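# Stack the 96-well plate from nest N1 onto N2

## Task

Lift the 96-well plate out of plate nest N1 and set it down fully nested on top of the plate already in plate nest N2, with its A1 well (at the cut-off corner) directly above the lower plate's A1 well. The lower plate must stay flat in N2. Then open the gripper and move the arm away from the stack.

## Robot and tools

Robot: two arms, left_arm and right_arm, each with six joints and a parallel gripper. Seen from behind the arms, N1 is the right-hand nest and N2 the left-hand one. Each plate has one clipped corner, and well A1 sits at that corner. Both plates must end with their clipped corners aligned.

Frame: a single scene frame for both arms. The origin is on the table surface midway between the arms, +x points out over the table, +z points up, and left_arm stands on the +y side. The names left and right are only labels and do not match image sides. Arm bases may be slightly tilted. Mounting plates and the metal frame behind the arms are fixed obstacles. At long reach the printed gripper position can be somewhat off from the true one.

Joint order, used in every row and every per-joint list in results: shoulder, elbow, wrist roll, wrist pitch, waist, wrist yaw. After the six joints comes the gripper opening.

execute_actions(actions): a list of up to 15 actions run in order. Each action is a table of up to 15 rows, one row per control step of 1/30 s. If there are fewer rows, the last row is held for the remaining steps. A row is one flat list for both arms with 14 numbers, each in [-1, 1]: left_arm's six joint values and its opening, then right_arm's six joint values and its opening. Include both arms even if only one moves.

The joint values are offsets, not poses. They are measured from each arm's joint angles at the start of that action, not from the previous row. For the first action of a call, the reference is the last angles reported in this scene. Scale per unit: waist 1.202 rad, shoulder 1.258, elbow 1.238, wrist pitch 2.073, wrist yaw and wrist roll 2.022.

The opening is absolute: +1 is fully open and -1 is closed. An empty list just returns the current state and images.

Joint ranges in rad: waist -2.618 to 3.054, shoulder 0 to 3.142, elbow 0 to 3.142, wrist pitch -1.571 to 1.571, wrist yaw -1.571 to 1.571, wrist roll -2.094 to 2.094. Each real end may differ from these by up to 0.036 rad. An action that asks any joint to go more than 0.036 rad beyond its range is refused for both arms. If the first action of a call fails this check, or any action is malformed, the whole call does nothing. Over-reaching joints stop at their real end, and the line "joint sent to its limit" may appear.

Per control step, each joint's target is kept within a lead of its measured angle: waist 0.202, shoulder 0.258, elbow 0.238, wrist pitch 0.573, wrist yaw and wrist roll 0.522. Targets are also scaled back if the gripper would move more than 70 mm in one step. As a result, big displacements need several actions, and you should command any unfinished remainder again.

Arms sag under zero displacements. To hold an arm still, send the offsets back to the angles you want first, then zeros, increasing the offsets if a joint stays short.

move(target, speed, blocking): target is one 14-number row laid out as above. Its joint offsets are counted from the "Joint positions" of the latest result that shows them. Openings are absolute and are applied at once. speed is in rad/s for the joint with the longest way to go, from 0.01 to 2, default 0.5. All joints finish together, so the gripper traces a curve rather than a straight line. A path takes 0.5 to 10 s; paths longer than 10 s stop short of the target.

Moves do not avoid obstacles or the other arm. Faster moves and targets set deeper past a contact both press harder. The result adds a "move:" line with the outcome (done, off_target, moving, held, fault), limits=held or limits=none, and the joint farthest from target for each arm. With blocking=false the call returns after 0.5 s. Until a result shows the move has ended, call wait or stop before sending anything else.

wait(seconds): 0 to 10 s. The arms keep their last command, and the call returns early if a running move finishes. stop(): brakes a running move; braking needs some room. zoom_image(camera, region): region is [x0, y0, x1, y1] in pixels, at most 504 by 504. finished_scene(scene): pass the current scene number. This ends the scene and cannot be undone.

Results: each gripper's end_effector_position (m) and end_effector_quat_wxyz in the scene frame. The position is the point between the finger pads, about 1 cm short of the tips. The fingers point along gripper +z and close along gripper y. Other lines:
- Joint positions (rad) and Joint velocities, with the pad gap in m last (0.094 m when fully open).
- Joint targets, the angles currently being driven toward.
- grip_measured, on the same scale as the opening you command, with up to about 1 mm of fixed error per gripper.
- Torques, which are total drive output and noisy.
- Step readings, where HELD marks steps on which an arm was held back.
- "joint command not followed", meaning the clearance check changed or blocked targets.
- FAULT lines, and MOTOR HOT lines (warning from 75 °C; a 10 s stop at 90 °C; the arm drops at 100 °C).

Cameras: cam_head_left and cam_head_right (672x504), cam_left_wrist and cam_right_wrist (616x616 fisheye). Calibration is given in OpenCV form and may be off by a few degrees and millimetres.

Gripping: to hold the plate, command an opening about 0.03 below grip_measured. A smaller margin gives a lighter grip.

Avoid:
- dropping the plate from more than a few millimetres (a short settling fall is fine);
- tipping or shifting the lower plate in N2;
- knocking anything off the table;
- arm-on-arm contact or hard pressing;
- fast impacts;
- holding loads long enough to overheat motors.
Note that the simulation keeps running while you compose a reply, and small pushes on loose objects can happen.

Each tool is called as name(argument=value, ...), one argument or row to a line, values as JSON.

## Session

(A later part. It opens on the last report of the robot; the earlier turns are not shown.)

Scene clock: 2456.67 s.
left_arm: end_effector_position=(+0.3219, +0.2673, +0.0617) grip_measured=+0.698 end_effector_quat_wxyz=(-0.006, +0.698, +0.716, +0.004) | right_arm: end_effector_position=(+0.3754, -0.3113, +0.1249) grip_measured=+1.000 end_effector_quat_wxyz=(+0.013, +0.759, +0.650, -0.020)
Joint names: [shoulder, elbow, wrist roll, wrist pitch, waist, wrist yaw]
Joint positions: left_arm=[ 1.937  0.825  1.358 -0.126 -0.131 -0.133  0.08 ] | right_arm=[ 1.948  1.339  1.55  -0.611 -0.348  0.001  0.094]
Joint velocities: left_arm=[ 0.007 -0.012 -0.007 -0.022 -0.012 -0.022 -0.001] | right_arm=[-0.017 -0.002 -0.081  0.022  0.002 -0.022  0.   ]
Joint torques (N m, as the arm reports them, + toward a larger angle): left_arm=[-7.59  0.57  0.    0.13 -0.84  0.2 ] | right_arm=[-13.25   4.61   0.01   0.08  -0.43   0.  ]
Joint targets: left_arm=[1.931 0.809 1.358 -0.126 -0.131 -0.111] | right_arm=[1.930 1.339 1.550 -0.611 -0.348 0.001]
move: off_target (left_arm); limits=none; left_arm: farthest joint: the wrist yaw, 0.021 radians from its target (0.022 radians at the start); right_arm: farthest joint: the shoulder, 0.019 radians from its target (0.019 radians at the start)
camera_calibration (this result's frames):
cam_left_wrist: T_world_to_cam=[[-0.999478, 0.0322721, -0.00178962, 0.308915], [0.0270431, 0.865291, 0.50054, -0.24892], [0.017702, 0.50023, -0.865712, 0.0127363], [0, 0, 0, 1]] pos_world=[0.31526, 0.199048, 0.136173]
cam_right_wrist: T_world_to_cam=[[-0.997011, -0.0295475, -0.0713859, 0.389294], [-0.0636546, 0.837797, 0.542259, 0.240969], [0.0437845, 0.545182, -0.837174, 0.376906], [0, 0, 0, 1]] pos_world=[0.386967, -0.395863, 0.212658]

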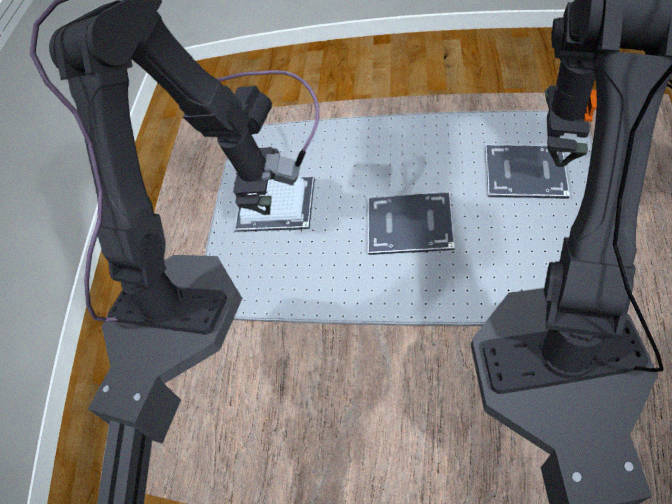

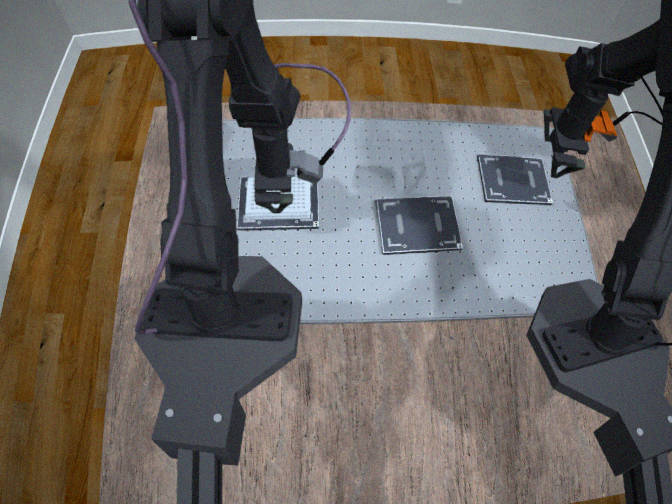

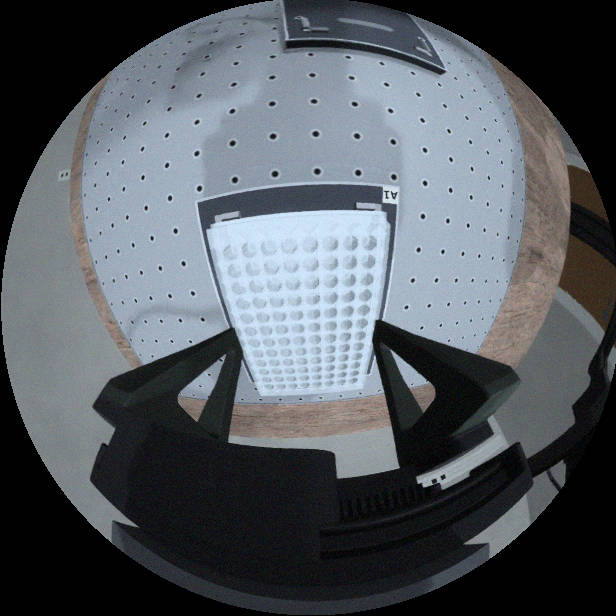

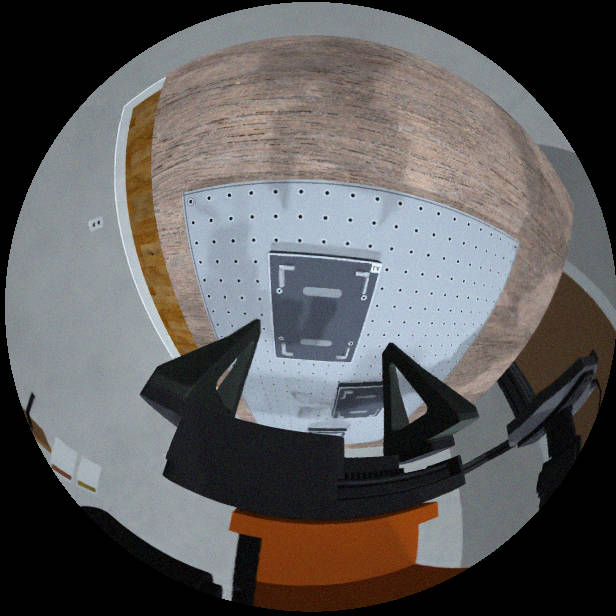

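execute_actions(
  actions=[
    [[-0.005,-0.013,0,0,0,0.012,0.67,-0.015,0,0,0,0,0,1]],
  ],
)

zoom_image(
  camera="cam_left_wrist",
  region=[190,185,270,265],
)

zoom_image(
  camera="cam_left_wrist",
  region=[330,175,410,255],
)

Scene clock: 2460.80 s.
left_arm: end_effector_position=(+0.3219, +0.2672, +0.0617) grip_measured=+0.698 end_effector_quat_wxyz=(-0.006, +0.698, +0.716, +0.004) | right_arm: end_effector_position=(+0.3754, -0.3113, +0.1249) grip_measured=+1.000 end_effector_quat_wxyz=(+0.013, +0.759, +0.650, -0.020)
Joint names: [shoulder, elbow, wrist roll, wrist pitch, waist, wrist yaw]
Joint positions: left_arm=[ 1.937  0.825  1.358 -0.126 -0.131 -0.133  0.08 ] | right_arm=[ 1.948  1.339  1.55  -0.611 -0.348  0.001  0.094]
Joint velocities: left_arm=[ 0.002 -0.007  0.022 -0.081 -0.002  0.037 -0.   ] | right_arm=[-0.002 -0.012  0.022 -0.022 -0.017 -0.11   0.   ]
Joint torques (N m, as the arm reports them, + toward a larger angle): left_arm=[-7.59  0.57  0.    0.13 -0.83  0.22] | right_arm=[-13.28   4.61   0.01   0.07  -0.41  -0.01]
Joint targets: left_arm=[1.931 0.809 1.358 -0.126 -0.131 -0.109] | right_arm=[1.930 1.339 1.550 -0.611 -0.348 0.001]
Step readings (joint positions):
0: left_arm=[1.937 0.825 1.358 -0.126 -0.131 -0.133] | right_arm=[1.948 1.339 1.550 -0.611 -0.348 0.001]
1: left_arm=[1.937 0.825 1.358 -0.126 -0.131 -0.133] | right_arm=[1.948 1.339 1.550 -0.611 -0.348 0.001]
2: left_arm=[1.937 0.825 1.358 -0.126 -0.131 -0.133] | right_arm=[1.948 1.339 1.550 -0.611 -0.348 0.001]
4: left_arm=[1.937 0.825 1.358 -0.126 -0.131 -0.133] | right_arm=[1.948 1.339 1.550 -0.611 -0.348 0.001]
8: left_arm=[1.937 0.825 1.358 -0.126 -0.131 -0.133] | right_arm=[1.948 1.339 1.550 -0.611 -0.348 0.001]
15: Joint positions above
camera_calibration (this result's frames):
cam_left_wrist: T_world_to_cam=[[-0.999478, 0.0322693, -0.00173099, 0.308902], [0.0270767, 0.865479, 0.500214, -0.248902], [0.0176397, 0.499905, -0.8659, 0.0128876], [0, 0, 0, 1]] pos_world=[0.315253, 0.199009, 0.136198]
cam_right_wrist: T_world_to_cam=[[-0.997011, -0.0295475, -0.0713859, 0.389294], [-0.0636546, 0.837797, 0.542259, 0.240969], [0.0437845, 0.545182, -0.837174, 0.376906], [0, 0, 0, 1]] pos_world=[0.386967, -0.395863, 0.212658]

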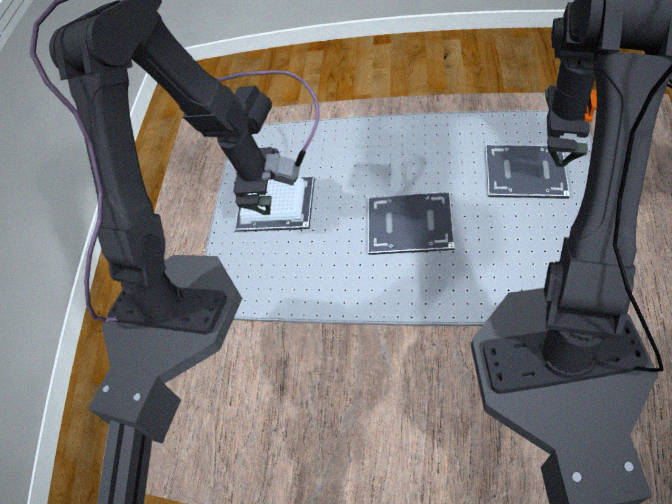

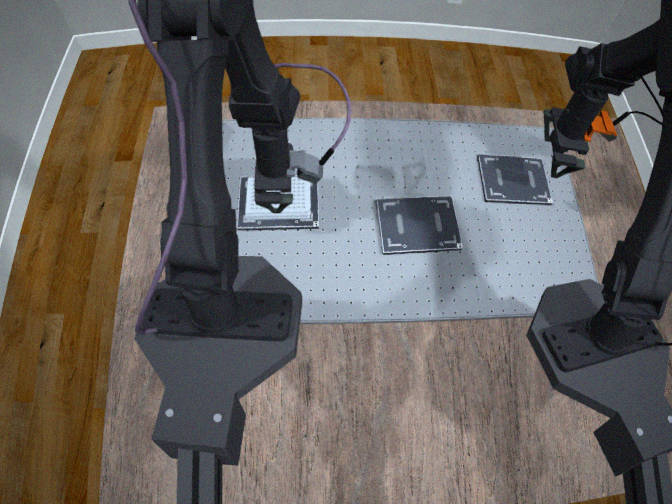

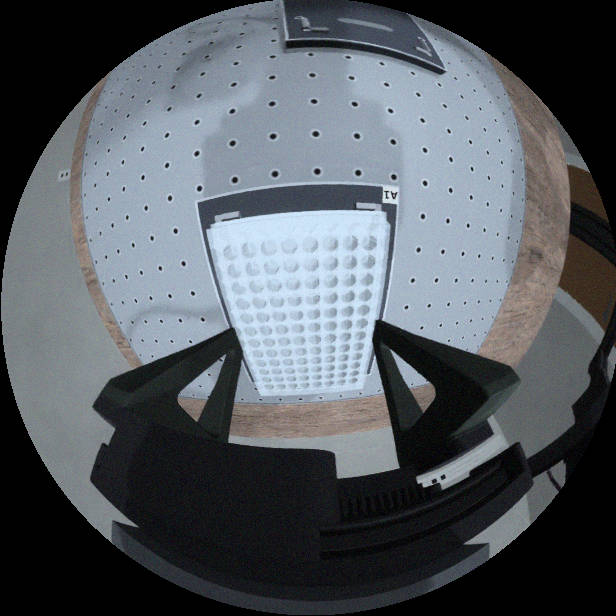

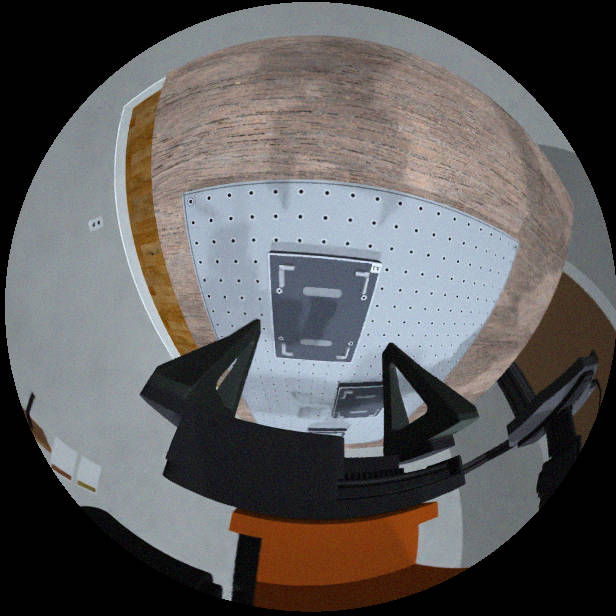

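Region (190, 185, 270, 265) of cam_left_wrist's 616x616 image, scaled by 6.300, with more detail than that image has.

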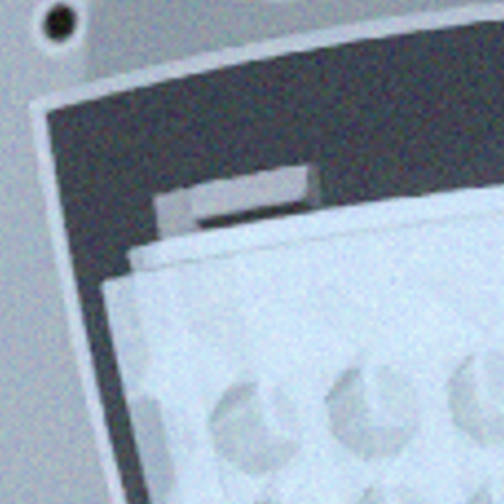

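Region (330, 175, 410, 255) of cam_left_wrist's 616x616 image, scaled by 6.300, with more detail than that image has.

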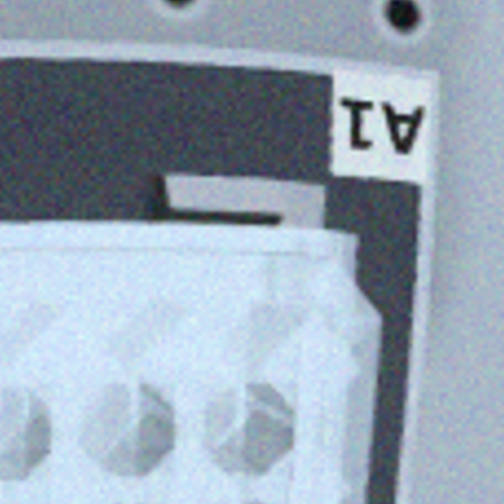

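execute_actions(
  actions=[
    [[-0.005,-0.013,0,0,0,0.0135,0.67,-0.015,0,0,0,0,0,1]],
  ],
)

zoom_image(
  camera="cam_left_wrist",
  region=[190,185,270,265],
)

zoom_image(
  camera="cam_left_wrist",
  region=[330,175,410,255],
)

Scene clock: 2466.53 s.
left_arm: end_effector_position=(+0.3219, +0.2672, +0.0617) grip_measured=+0.698 end_effector_quat_wxyz=(-0.006, +0.698, +0.716, +0.004) | right_arm: end_effector_position=(+0.3754, -0.3113, +0.1249) grip_measured=+1.000 end_effector_quat_wxyz=(+0.013, +0.759, +0.650, -0.020)
Joint names: [shoulder, elbow, wrist roll, wrist pitch, waist, wrist yaw]
Joint positions: left_arm=[ 1.937  0.825  1.358 -0.126 -0.131 -0.133  0.08 ] | right_arm=[ 1.948  1.339  1.55  -0.611 -0.348  0.001  0.094]
Joint velocities: left_arm=[-0.017 -0.007  0.007  0.037 -0.007 -0.11   0.001] | right_arm=[-0.002  0.007  0.066 -0.007  0.022 -0.037  0.   ]
Joint torques (N m, as the arm reports them, + toward a larger angle): left_arm=[-7.59  0.57  0.    0.13 -0.84  0.24] | right_arm=[-13.24   4.6    0.     0.07  -0.39   0.  ]
Joint targets: left_arm=[1.931 0.809 1.358 -0.126 -0.131 -0.106] | right_arm=[1.930 1.339 1.550 -0.611 -0.348 0.001]
Step readings (joint positions):
0: left_arm=[1.937 0.825 1.358 -0.126 -0.131 -0.133] | right_arm=[1.948 1.339 1.550 -0.611 -0.348 0.001]
1: left_arm=[1.937 0.825 1.358 -0.126 -0.131 -0.133] | right_arm=[1.948 1.339 1.550 -0.611 -0.348 0.001]
2: left_arm=[1.937 0.825 1.358 -0.126 -0.131 -0.133] | right_arm=[1.948 1.339 1.550 -0.611 -0.348 0.001]
4: left_arm=[1.937 0.825 1.358 -0.126 -0.131 -0.133] | right_arm=[1.948 1.339 1.550 -0.611 -0.348 0.001]
8: left_arm=[1.937 0.825 1.358 -0.126 -0.131 -0.133] | right_arm=[1.948 1.339 1.550 -0.611 -0.348 0.001]
15: Joint positions above
camera_calibration (this result's frames):
cam_left_wrist: T_world_to_cam=[[-0.999478, 0.0322693, -0.00173099, 0.308902], [0.0270767, 0.865479, 0.500214, -0.248902], [0.0176397, 0.499905, -0.8659, 0.0128876], [0, 0, 0, 1]] pos_world=[0.315253, 0.199009, 0.136198]
cam_right_wrist: T_world_to_cam=[[-0.997011, -0.0295475, -0.0713859, 0.389294], [-0.0636546, 0.837797, 0.542259, 0.240969], [0.0437845, 0.545182, -0.837174, 0.376906], [0, 0, 0, 1]] pos_world=[0.386967, -0.395863, 0.212658]

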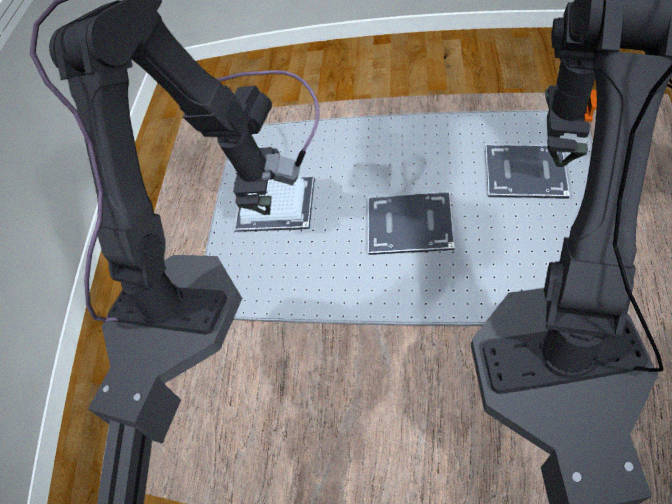

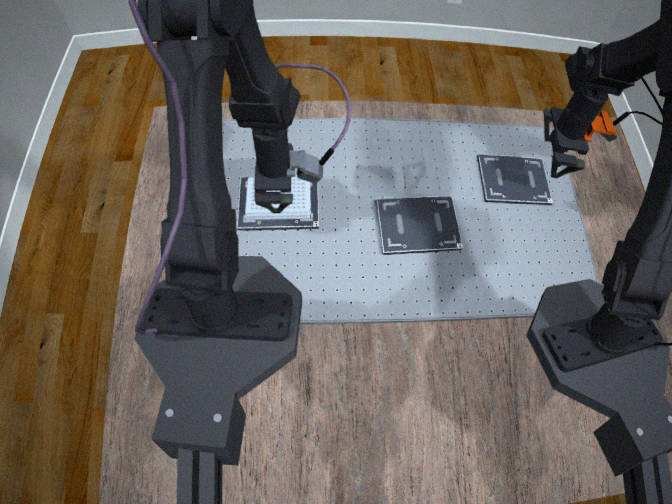

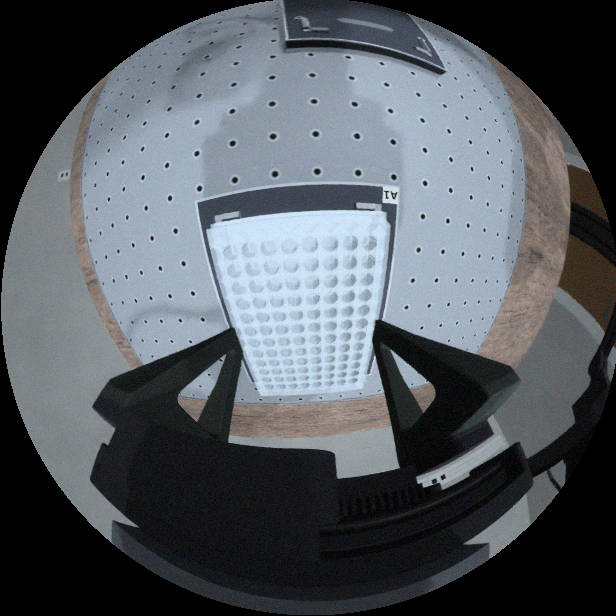

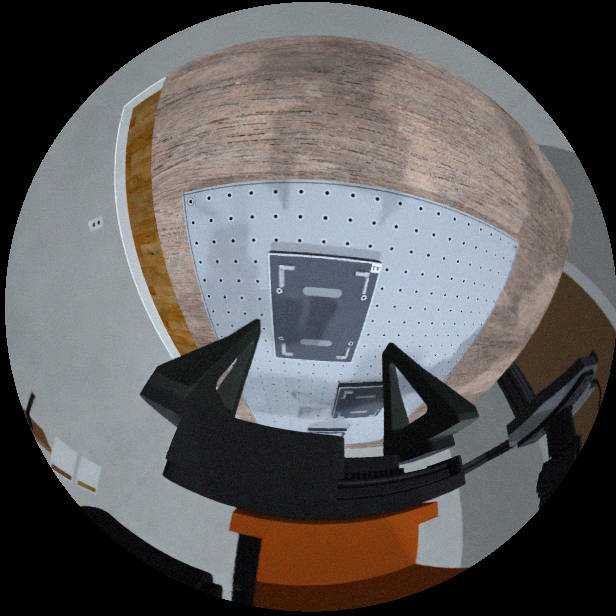

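Region (190, 185, 270, 265) of cam_left_wrist's 616x616 image, scaled by 6.300, with more detail than that image has.

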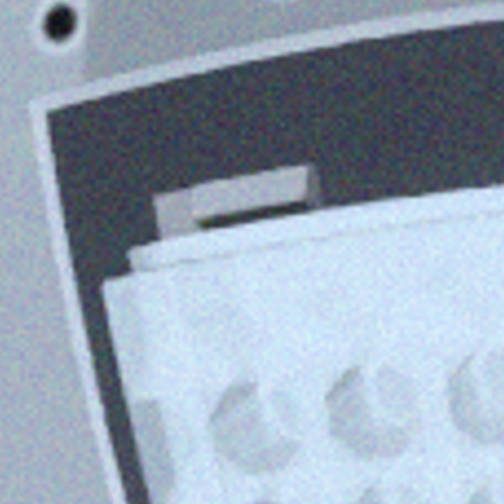

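Region (330, 175, 410, 255) of cam_left_wrist's 616x616 image, scaled by 6.300, with more detail than that image has.

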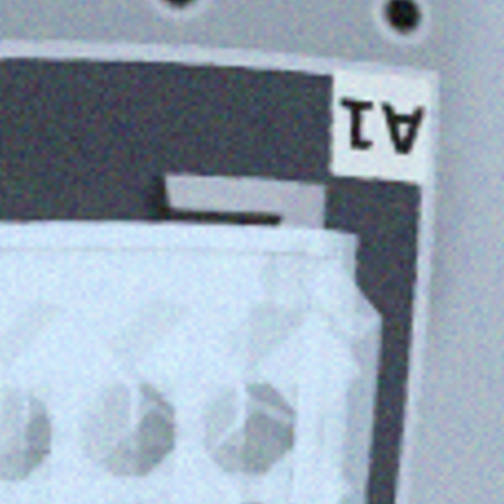

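execute_actions(
  actions=[
    [[-0.005,-0.013,0,0,0,0.009,0.68,-0.015,0,0,0,0,0,1],[-0.005,-0.013,0,0,0,0.008,0.685,-0.015,0,0,0,0,0,1],[-0.005,-0.013,0,0,0,0.007,0.69,-0.015,0,0,0,0,0,1],[-0.005,-0.013,0,0,0,0.006,0.695,-0.015,0,0,0,0,0,1],[-0.005,-0.013,0,0,0,0.005,0.70,-0.015,0,0,0,0,0,1],[-0.005,-0.013,0,0,0,0.005,0.705,-0.015,0,0,0,0,0,1],[-0.005,-0.013,0,0,0,0.005,0.71,-0.015,0,0,0,0,0,1],[-0.005,-0.013,0,0,0,0.005,0.715,-0.015,0,0,0,0,0,1],[-0.005,-0.013,0,0,0,0.005,0.72,-0.015,0,0,0,0,0,1],[-0.005,-0.013,0,0,0,0.005,0.725,-0.015,0,0,0,0,0,1],[-0.005,-0.013,0,0,0,0.005,0.73,-0.015,0,0,0,0,0,1]],
  ],
)

zoom_image(
  camera="cam_left_wrist",
  region=[190,185,270,265],
)

zoom_image(
  camera="cam_left_wrist",
  region=[330,175,410,255],
)

Scene clock: 2477.33 s.
left_arm: end_effector_position=(+0.3219, +0.2672, +0.0617) grip_measured=+0.733 end_effector_quat_wxyz=(-0.006, +0.698, +0.716, +0.004) | right_arm: end_effector_position=(+0.3754, -0.3113, +0.1249) grip_measured=+1.000 end_effector_quat_wxyz=(+0.013, +0.759, +0.650, -0.020)
Joint names: [shoulder, elbow, wrist roll, wrist pitch, waist, wrist yaw]
Joint positions: left_arm=[ 1.937  0.825  1.358 -0.126 -0.131 -0.133  0.081] | right_arm=[ 1.948  1.339  1.55  -0.611 -0.348  0.001  0.094]
Joint velocities: left_arm=[ 0.007 -0.022  0.037  0.022  0.012 -0.051 -0.   ] | right_arm=[ 0.012  0.012  0.037 -0.007  0.007 -0.051  0.   ]
Joint torques (N m, as the arm reports them, + toward a larger angle): left_arm=[-7.59  0.57  0.    0.13 -0.83  0.1 ] | right_arm=[-13.24   4.61   0.02   0.06  -0.42   0.01]
Joint targets: left_arm=[1.931 0.809 1.358 -0.126 -0.131 -0.122] | right_arm=[1.930 1.339 1.550 -0.611 -0.348 0.001]
Step readings (joint positions):
0: left_arm=[1.937 0.825 1.358 -0.126 -0.131 -0.133] | right_arm=[1.948 1.339 1.550 -0.611 -0.348 0.001]
1: left_arm=[1.937 0.825 1.358 -0.126 -0.131 -0.133] | right_arm=[1.948 1.339 1.550 -0.611 -0.348 0.001]
2: left_arm=[1.937 0.825 1.358 -0.126 -0.131 -0.133] | right_arm=[1.948 1.339 1.550 -0.611 -0.348 0.001]
4: left_arm=[1.937 0.825 1.358 -0.126 -0.131 -0.133] | right_arm=[1.948 1.339 1.550 -0.611 -0.348 0.001]
8: left_arm=[1.937 0.825 1.358 -0.126 -0.131 -0.133] | right_arm=[1.948 1.339 1.550 -0.611 -0.348 0.001]
15: Joint positions above
camera_calibration (this result's frames):
cam_left_wrist: T_world_to_cam=[[-0.999478, 0.0322693, -0.00173099, 0.308902], [0.0270767, 0.865479, 0.500214, -0.248902], [0.0176397, 0.499905, -0.8659, 0.0128876], [0, 0, 0, 1]] pos_world=[0.315253, 0.199009, 0.136198]
cam_right_wrist: T_world_to_cam=[[-0.997011, -0.0295475, -0.0713859, 0.389294], [-0.0636546, 0.837797, 0.542259, 0.240969], [0.0437845, 0.545182, -0.837174, 0.376906], [0, 0, 0, 1]] pos_world=[0.386967, -0.395863, 0.212658]

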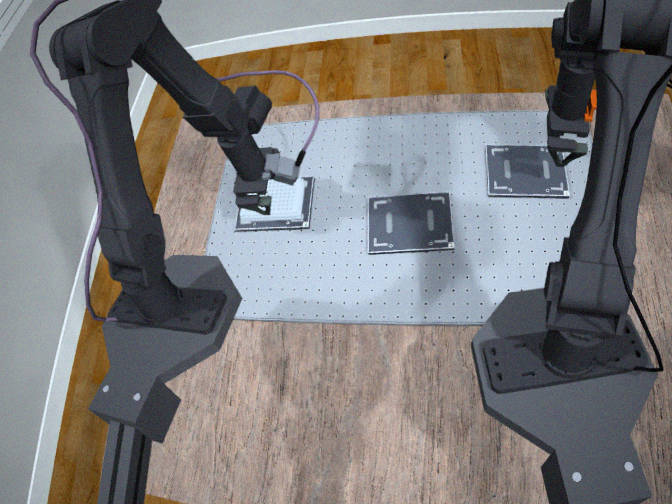

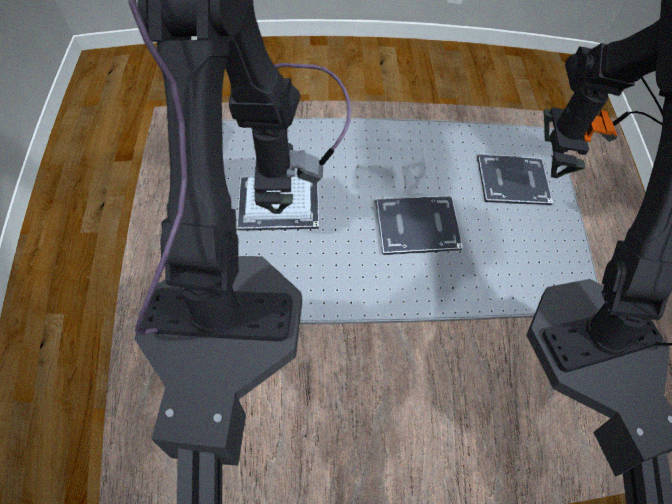

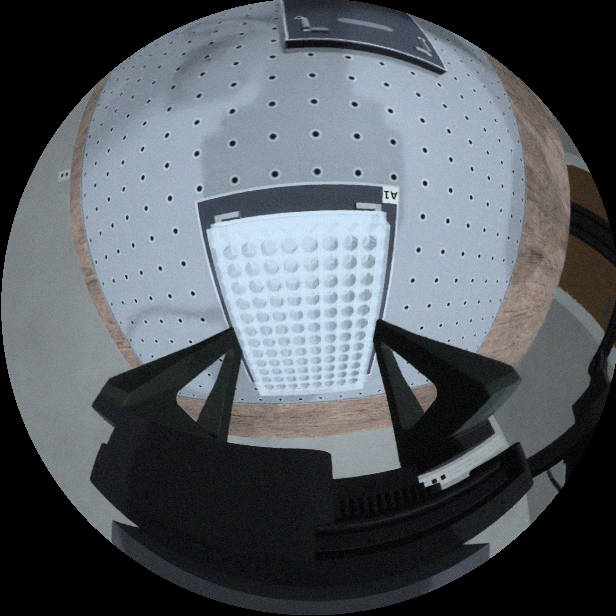

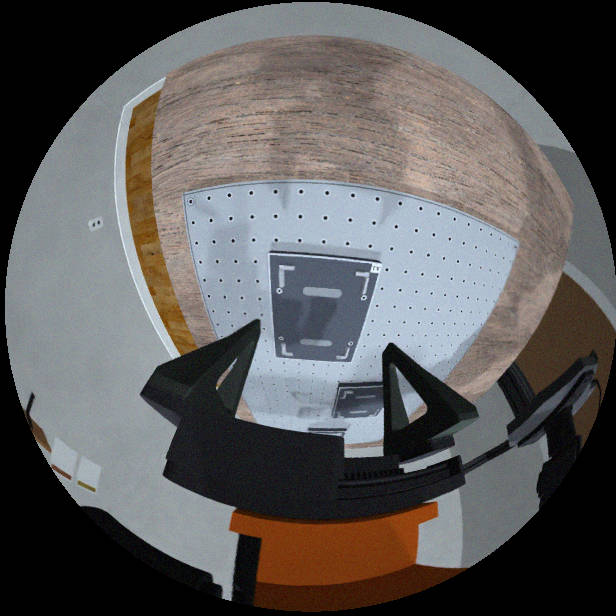

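Region (190, 185, 270, 265) of cam_left_wrist's 616x616 image, scaled by 6.300, with more detail than that image has.

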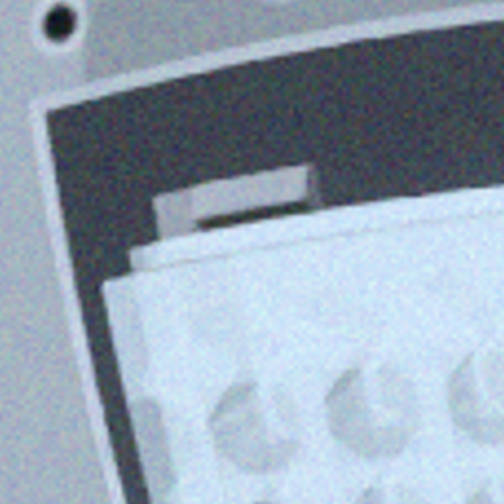

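Region (330, 175, 410, 255) of cam_left_wrist's 616x616 image, scaled by 6.300, with more detail than that image has.

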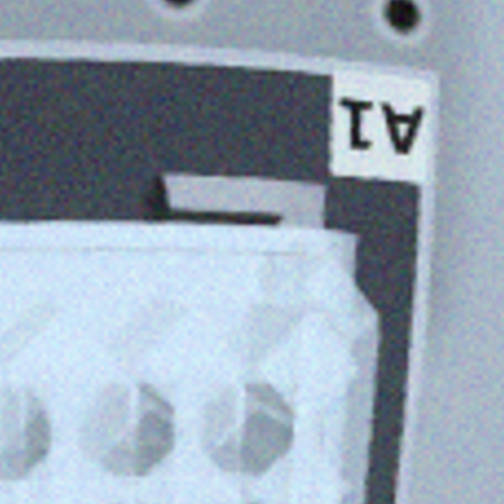

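move(
  target=[-0.005,-0.013,0,0.0075,0,0,0.73,-0.015,0,0,0,0,0,1],
  speed=0.01,
)

zoom_image(
  camera="cam_left_wrist",
  region=[190,185,270,265],
)

zoom_image(
  camera="cam_left_wrist",
  region=[330,175,410,255],
)

Scene clock: 2511.70 s.
left_arm: end_effector_position=(+0.3223, +0.2674, +0.0617) grip_measured=+0.733 end_effector_quat_wxyz=(-0.006, +0.698, +0.716, +0.005) | right_arm: end_effector_position=(+0.3754, -0.3113, +0.1249) grip_measured=+1.000 end_effector_quat_wxyz=(+0.013, +0.759, +0.650, -0.020)
Joint names: [shoulder, elbow, wrist roll, wrist pitch, waist, wrist yaw]
Joint positions: left_arm=[ 1.937  0.825  1.358 -0.124 -0.131 -0.134  0.081] | right_arm=[ 1.948  1.339  1.55  -0.611 -0.348  0.001  0.094]
Joint velocities: left_arm=[-0.007  0.012 -0.037 -0.007 -0.002 -0.007  0.   ] | right_arm=[-0.012  0.002 -0.022 -0.051  0.012  0.037  0.   ]
Joint torques (N m, as the arm reports them, + toward a larger angle): left_arm=[-7.59  0.57  0.    0.27 -0.82  0.01] | right_arm=[-13.27   4.63   0.01   0.08  -0.41  -0.01]
Joint targets: left_arm=[1.931 0.809 1.358 -0.110 -0.131 -0.133] | right_arm=[1.930 1.339 1.550 -0.611 -0.348 0.001]
move: done; limits=none; left_arm: farthest joint: the elbow, 0.017 radians from its target (0.017 radians at the start); right_arm: farthest joint: the shoulder, 0.019 radians from its target (0.019 radians at the start)
camera_calibration (this result's frames):
cam_left_wrist: T_world_to_cam=[[-0.999479, 0.0320961, -0.00340412, 0.309456], [0.0260732, 0.865061, 0.500989, -0.248639], [0.0190246, 0.50064, -0.865447, 0.0121452], [0, 0, 0, 1]] pos_world=[0.315546, 0.199075, 0.13613]
cam_right_wrist: T_world_to_cam=[[-0.997011, -0.0295475, -0.0713859, 0.389294], [-0.0636546, 0.837797, 0.542259, 0.240969], [0.0437845, 0.545182, -0.837174, 0.376906], [0, 0, 0, 1]] pos_world=[0.386967, -0.395863, 0.212658]

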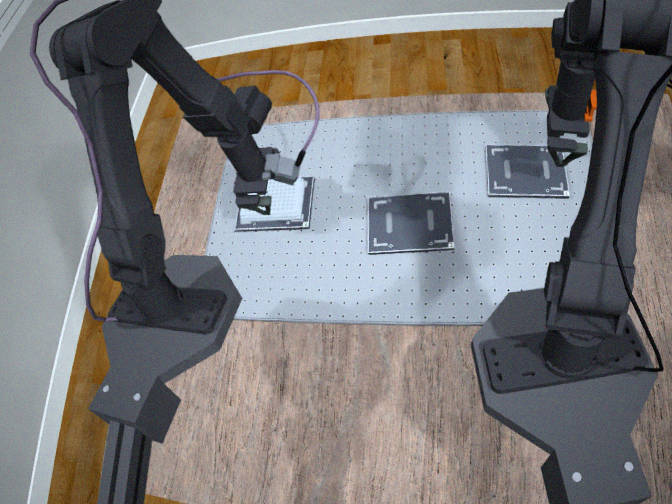

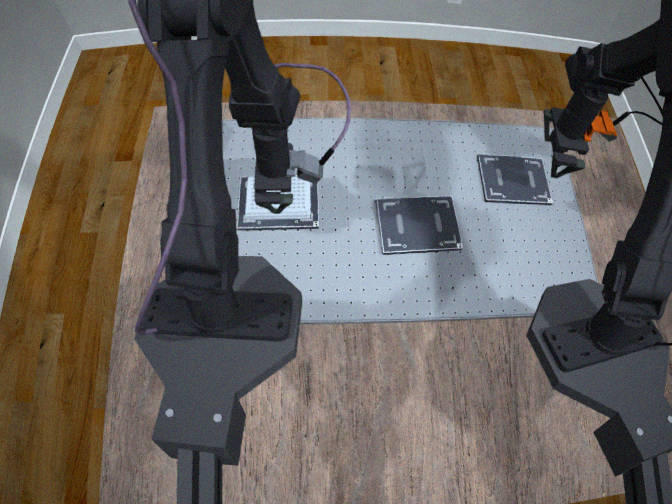

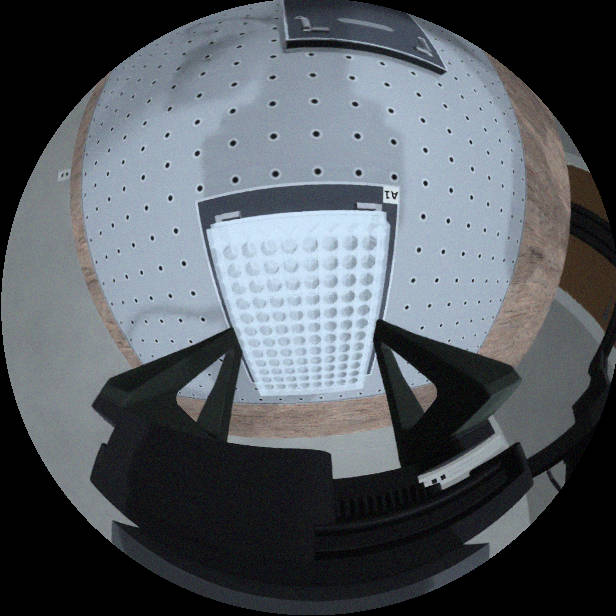

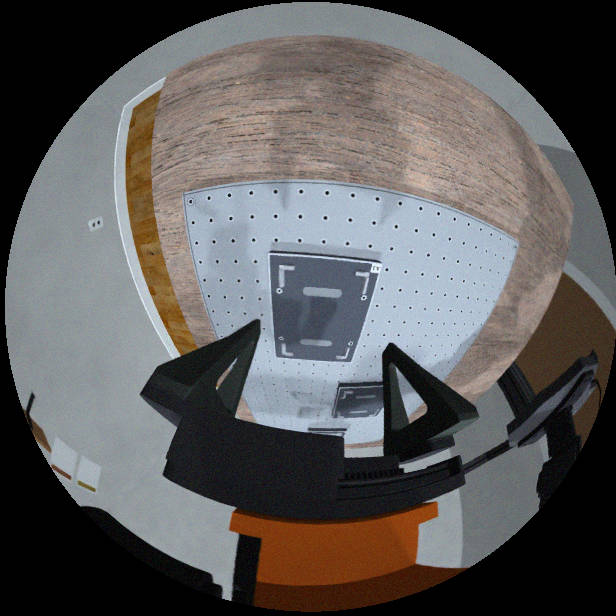

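Region (190, 185, 270, 265) of cam_left_wrist's 616x616 image, scaled by 6.300, with more detail than that image has.

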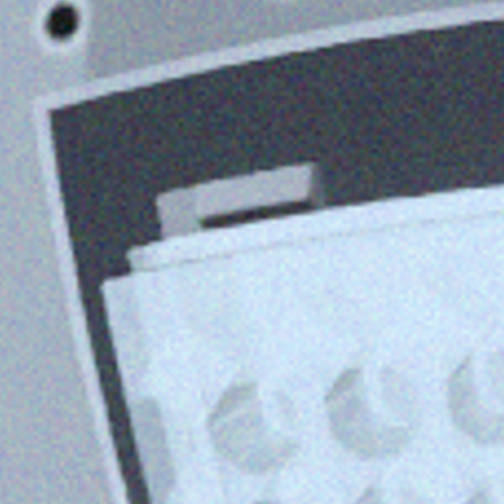

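Region (330, 175, 410, 255) of cam_left_wrist's 616x616 image, scaled by 6.300, with more detail than that image has.

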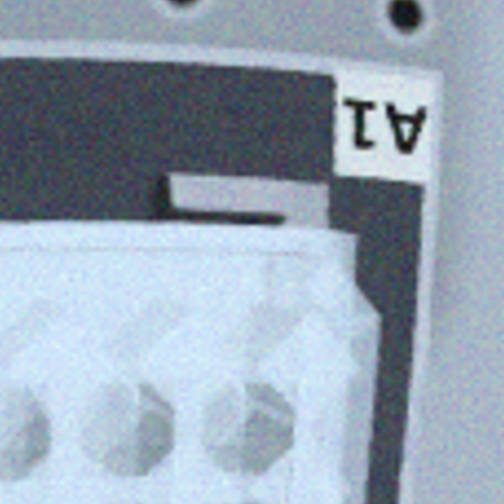

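move(
  target=[-0.005,-0.013,0,0,0,0,1.0,-0.015,0,0,0,0,0,1],
  speed=0.02,
)

zoom_image(
  camera="cam_left_wrist",
  region=[190,185,270,265],
)

zoom_image(
  camera="cam_left_wrist",
  region=[330,175,410,255],
)

Scene clock: 2526.00 s.
left_arm: end_effector_position=(+0.3223, +0.2674, +0.0617) grip_measured=+1.000 end_effector_quat_wxyz=(-0.006, +0.698, +0.716, +0.005) | right_arm: end_effector_position=(+0.3754, -0.3113, +0.1249) grip_measured=+1.000 end_effector_quat_wxyz=(+0.013, +0.759, +0.650, -0.020)
Joint names: [shoulder, elbow, wrist roll, wrist pitch, waist, wrist yaw]
Joint positions: left_arm=[ 1.937  0.825  1.358 -0.124 -0.131 -0.134  0.094] | right_arm=[ 1.948  1.339  1.55  -0.611 -0.348  0.001  0.094]
Joint velocities: left_arm=[-0.012 -0.002  0.051 -0.051 -0.002 -0.022  0.   ] | right_arm=[ 0.002 -0.017  0.022 -0.066  0.017 -0.066  0.   ]
Joint torques (N m, as the arm reports them, + toward a larger angle): left_arm=[-7.59  0.58  0.    0.13 -0.83  0.  ] | right_arm=[-13.25   4.59   0.01   0.06  -0.43   0.  ]
Joint targets: left_arm=[1.931 0.809 1.358 -0.124 -0.131 -0.134] | right_arm=[1.930 1.339 1.550 -0.611 -0.348 0.001]
move: done; limits=none; left_arm: farthest joint: the elbow, 0.017 radians from its target (0.017 radians at the start); right_arm: farthest joint: the shoulder, 0.019 radians from its target (0.019 radians at the start)
camera_calibration (this result's frames):
cam_left_wrist: T_world_to_cam=[[-0.999479, 0.0320961, -0.00340412, 0.309456], [0.0260732, 0.865061, 0.500989, -0.248639], [0.0190246, 0.50064, -0.865447, 0.0121452], [0, 0, 0, 1]] pos_world=[0.315546, 0.199075, 0.13613]
cam_right_wrist: T_world_to_cam=[[-0.997011, -0.0295475, -0.0713859, 0.389294], [-0.0636546, 0.837797, 0.542259, 0.240969], [0.0437845, 0.545182, -0.837174, 0.376906], [0, 0, 0, 1]] pos_world=[0.386967, -0.395863, 0.212658]

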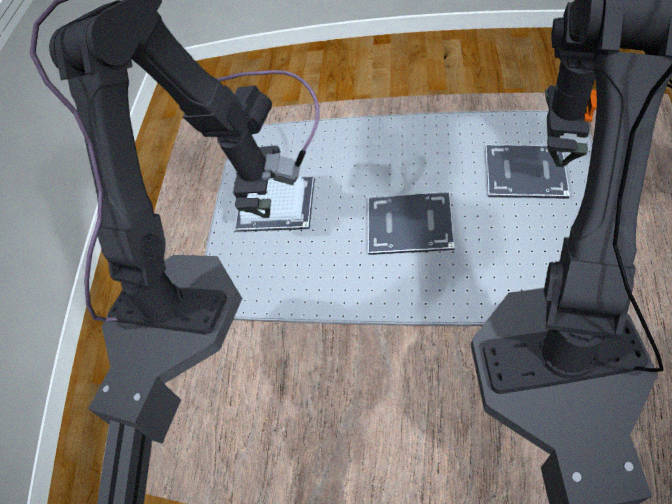

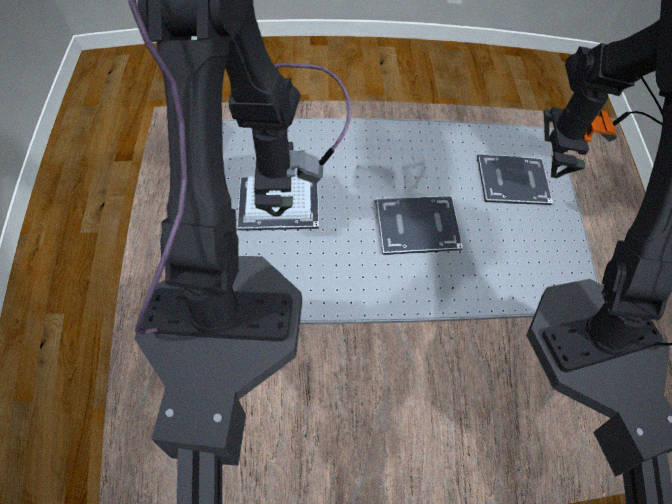

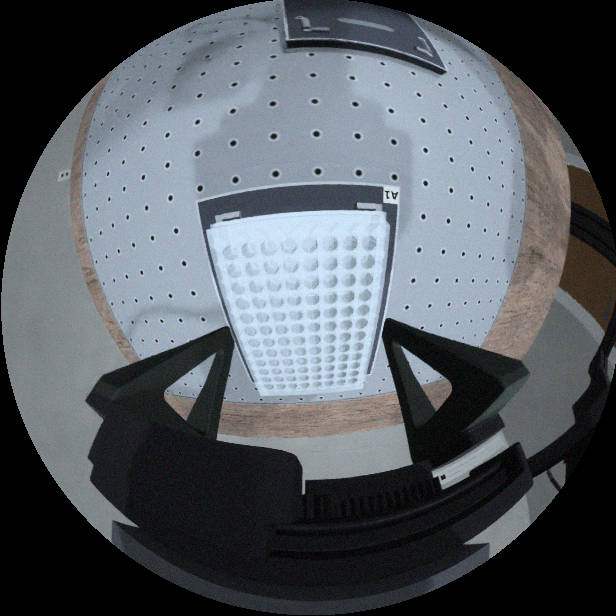

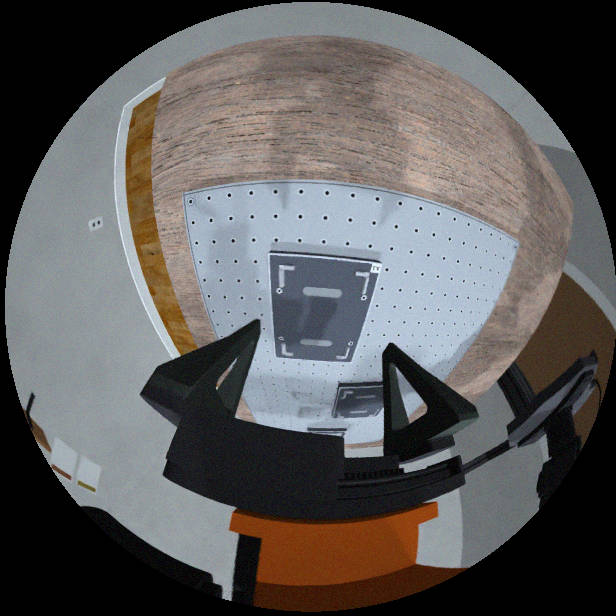

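Region (190, 185, 270, 265) of cam_left_wrist's 616x616 image, scaled by 6.300, with more detail than that image has.

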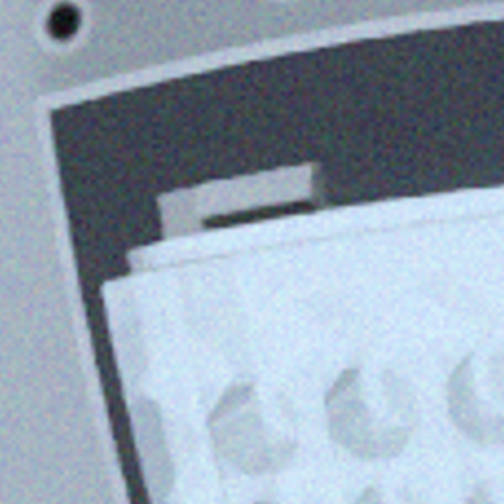

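Region (330, 175, 410, 255) of cam_left_wrist's 616x616 image, scaled by 6.300, with more detail than that image has.

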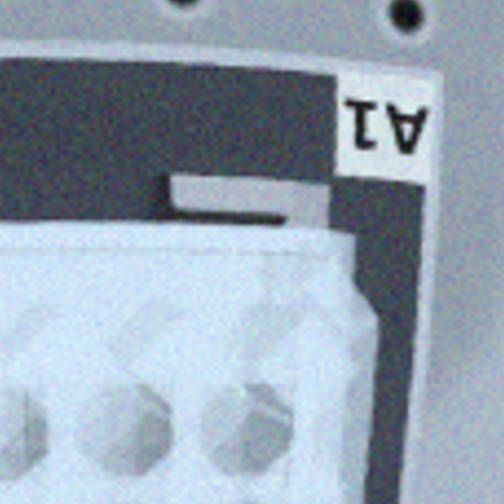

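execute_actions(
  actions=[
    [[-0.010,-0.013,0,0,0,0,0.9,-0.015,0,0,0,0,0,1],[-0.014,-0.013,0,0,0,0,0.88,-0.015,0,0,0,0,0,1],[-0.017,-0.013,0,0,0,0,0.86,-0.015,0,0,0,0,0,1],[-0.019,-0.013,0,0,0,0,0.85,-0.015,0,0,0,0,0,1],[-0.020,-0.013,0,0,0,0,0.84,-0.015,0,0,0,0,0,1],[-0.021,-0.013,0,0,0,0,0.83,-0.015,0,0,0,0,0,1],[-0.021,-0.013,0,0,0,0,0.82,-0.015,0,0,0,0,0,1],[-0.021,-0.013,0,0,0,0,0.81,-0.015,0,0,0,0,0,1],[-0.021,-0.013,0,0,0,0,0.80,-0.015,0,0,0,0,0,1],[-0.021,-0.013,0,0,0,0,0.79,-0.015,0,0,0,0,0,1],[-0.021,-0.013,0,0,0,0,0.78,-0.015,0,0,0,0,0,1],[-0.021,-0.013,0,0,0,0,0.77,-0.015,0,0,0,0,0,1],[-0.021,-0.013,0,0,0,0,0.76,-0.015,0,0,0,0,0,1],[-0.021,-0.013,0,0,0,0,0.75,-0.015,0,0,0,0,0,1],[-0.021,-0.013,0,0,0,0,0.74,-0.015,0,0,0,0,0,1]],
  ],
)

zoom_image(
  camera="cam_left_wrist",
  region=[215,300,405,365],
)

Scene clock: 2540.77 s.
left_arm: end_effector_position=(+0.3223, +0.2674, +0.0617) grip_measured=+0.750 end_effector_quat_wxyz=(-0.006, +0.698, +0.716, +0.005) | right_arm: end_effector_position=(+0.3754, -0.3113, +0.1249) grip_measured=+1.000 end_effector_quat_wxyz=(+0.013, +0.759, +0.650, -0.020)
Joint names: [shoulder, elbow, wrist roll, wrist pitch, waist, wrist yaw]
Joint positions: left_arm=[ 1.937  0.825  1.358 -0.124 -0.131 -0.134  0.082] | right_arm=[ 1.948  1.339  1.55  -0.611 -0.348  0.001  0.094]
Joint velocities: left_arm=[-0.012 -0.002  0.022  0.022  0.002  0.066 -0.008] | right_arm=[-0.002 -0.002 -0.022 -0.022  0.017 -0.022  0.   ]
Joint torques (N m, as the arm reports them, + toward a larger angle): left_arm=[-8.98  0.64  0.01  0.13 -0.88  0.  ] | right_arm=[-13.26   4.61   0.01   0.06  -0.43   0.  ]
Joint targets: left_arm=[1.911 0.809 1.358 -0.124 -0.131 -0.134] | right_arm=[1.930 1.339 1.550 -0.611 -0.348 0.001]
Step readings (joint positions):
0: left_arm=[1.937 0.825 1.358 -0.124 -0.131 -0.134] | right_arm=[1.948 1.339 1.550 -0.611 -0.348 0.001]
1: left_arm=[1.937 0.825 1.358 -0.124 -0.131 -0.134] | right_arm=[1.948 1.339 1.550 -0.611 -0.348 0.001]
2: left_arm=[1.937 0.825 1.358 -0.124 -0.131 -0.134] | right_arm=[1.948 1.339 1.550 -0.611 -0.348 0.001]
4: left_arm=[1.937 0.825 1.358 -0.124 -0.131 -0.134] | right_arm=[1.948 1.339 1.550 -0.611 -0.348 0.001]
8: left_arm=[1.937 0.825 1.358 -0.124 -0.131 -0.134] | right_arm=[1.948 1.339 1.550 -0.611 -0.348 0.001]
15: Joint positions above
camera_calibration (this result's frames):
cam_left_wrist: T_world_to_cam=[[-0.999479, 0.0320961, -0.00340412, 0.309456], [0.0260732, 0.865061, 0.500989, -0.248639], [0.0190246, 0.50064, -0.865447, 0.0121452], [0, 0, 0, 1]] pos_world=[0.315546, 0.199075, 0.13613]
cam_right_wrist: T_world_to_cam=[[-0.997011, -0.0295475, -0.0713859, 0.389294], [-0.0636546, 0.837797, 0.542259, 0.240969], [0.0437845, 0.545182, -0.837174, 0.376906], [0, 0, 0, 1]] pos_world=[0.386967, -0.395863, 0.212658]

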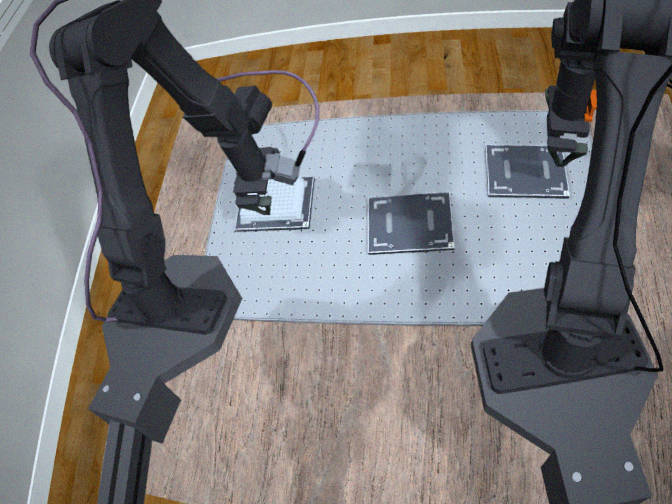

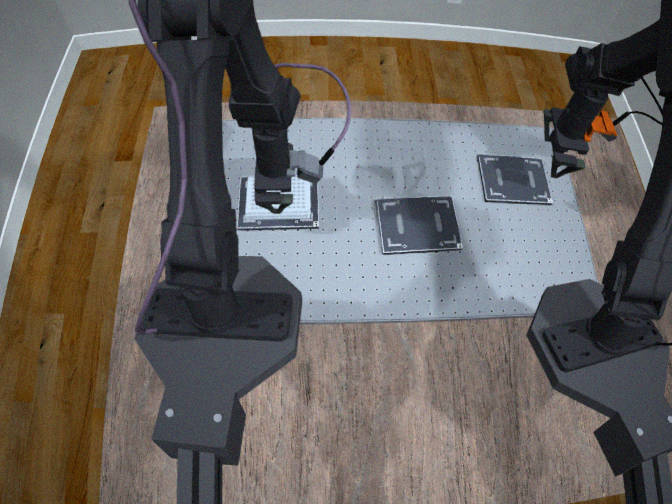

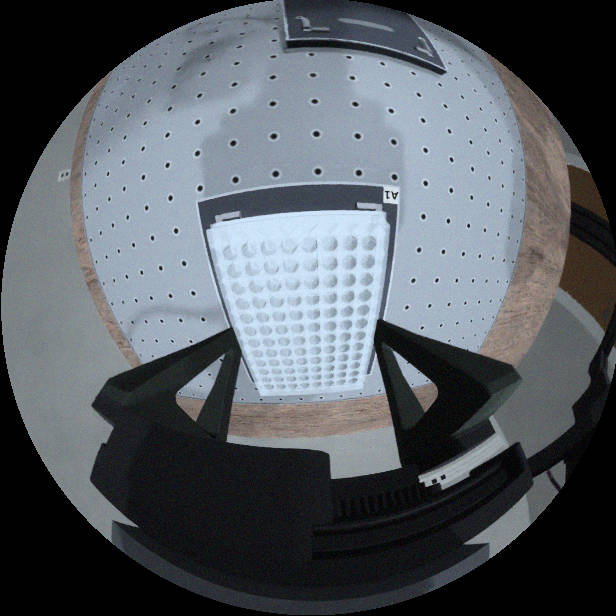

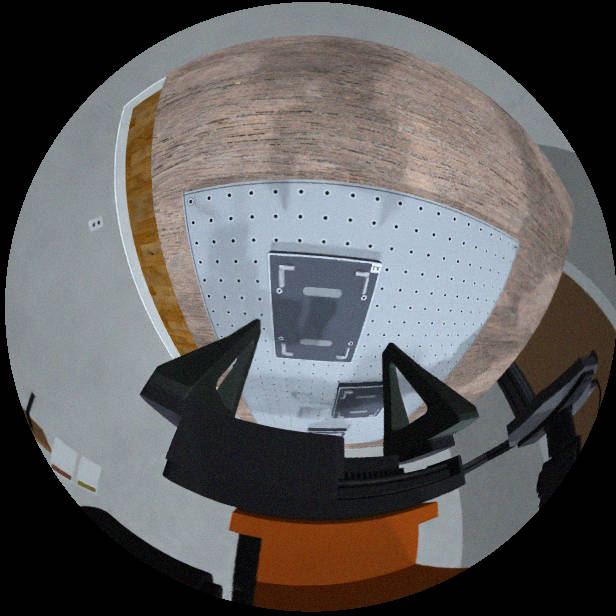

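Region (215, 300, 405, 365) of cam_left_wrist's 616x616 image, scaled by 2.653, with more detail than that image has; it fills the top 172 rows of this view, and the rest is white.

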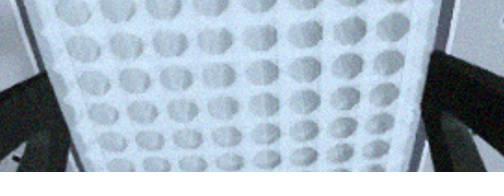

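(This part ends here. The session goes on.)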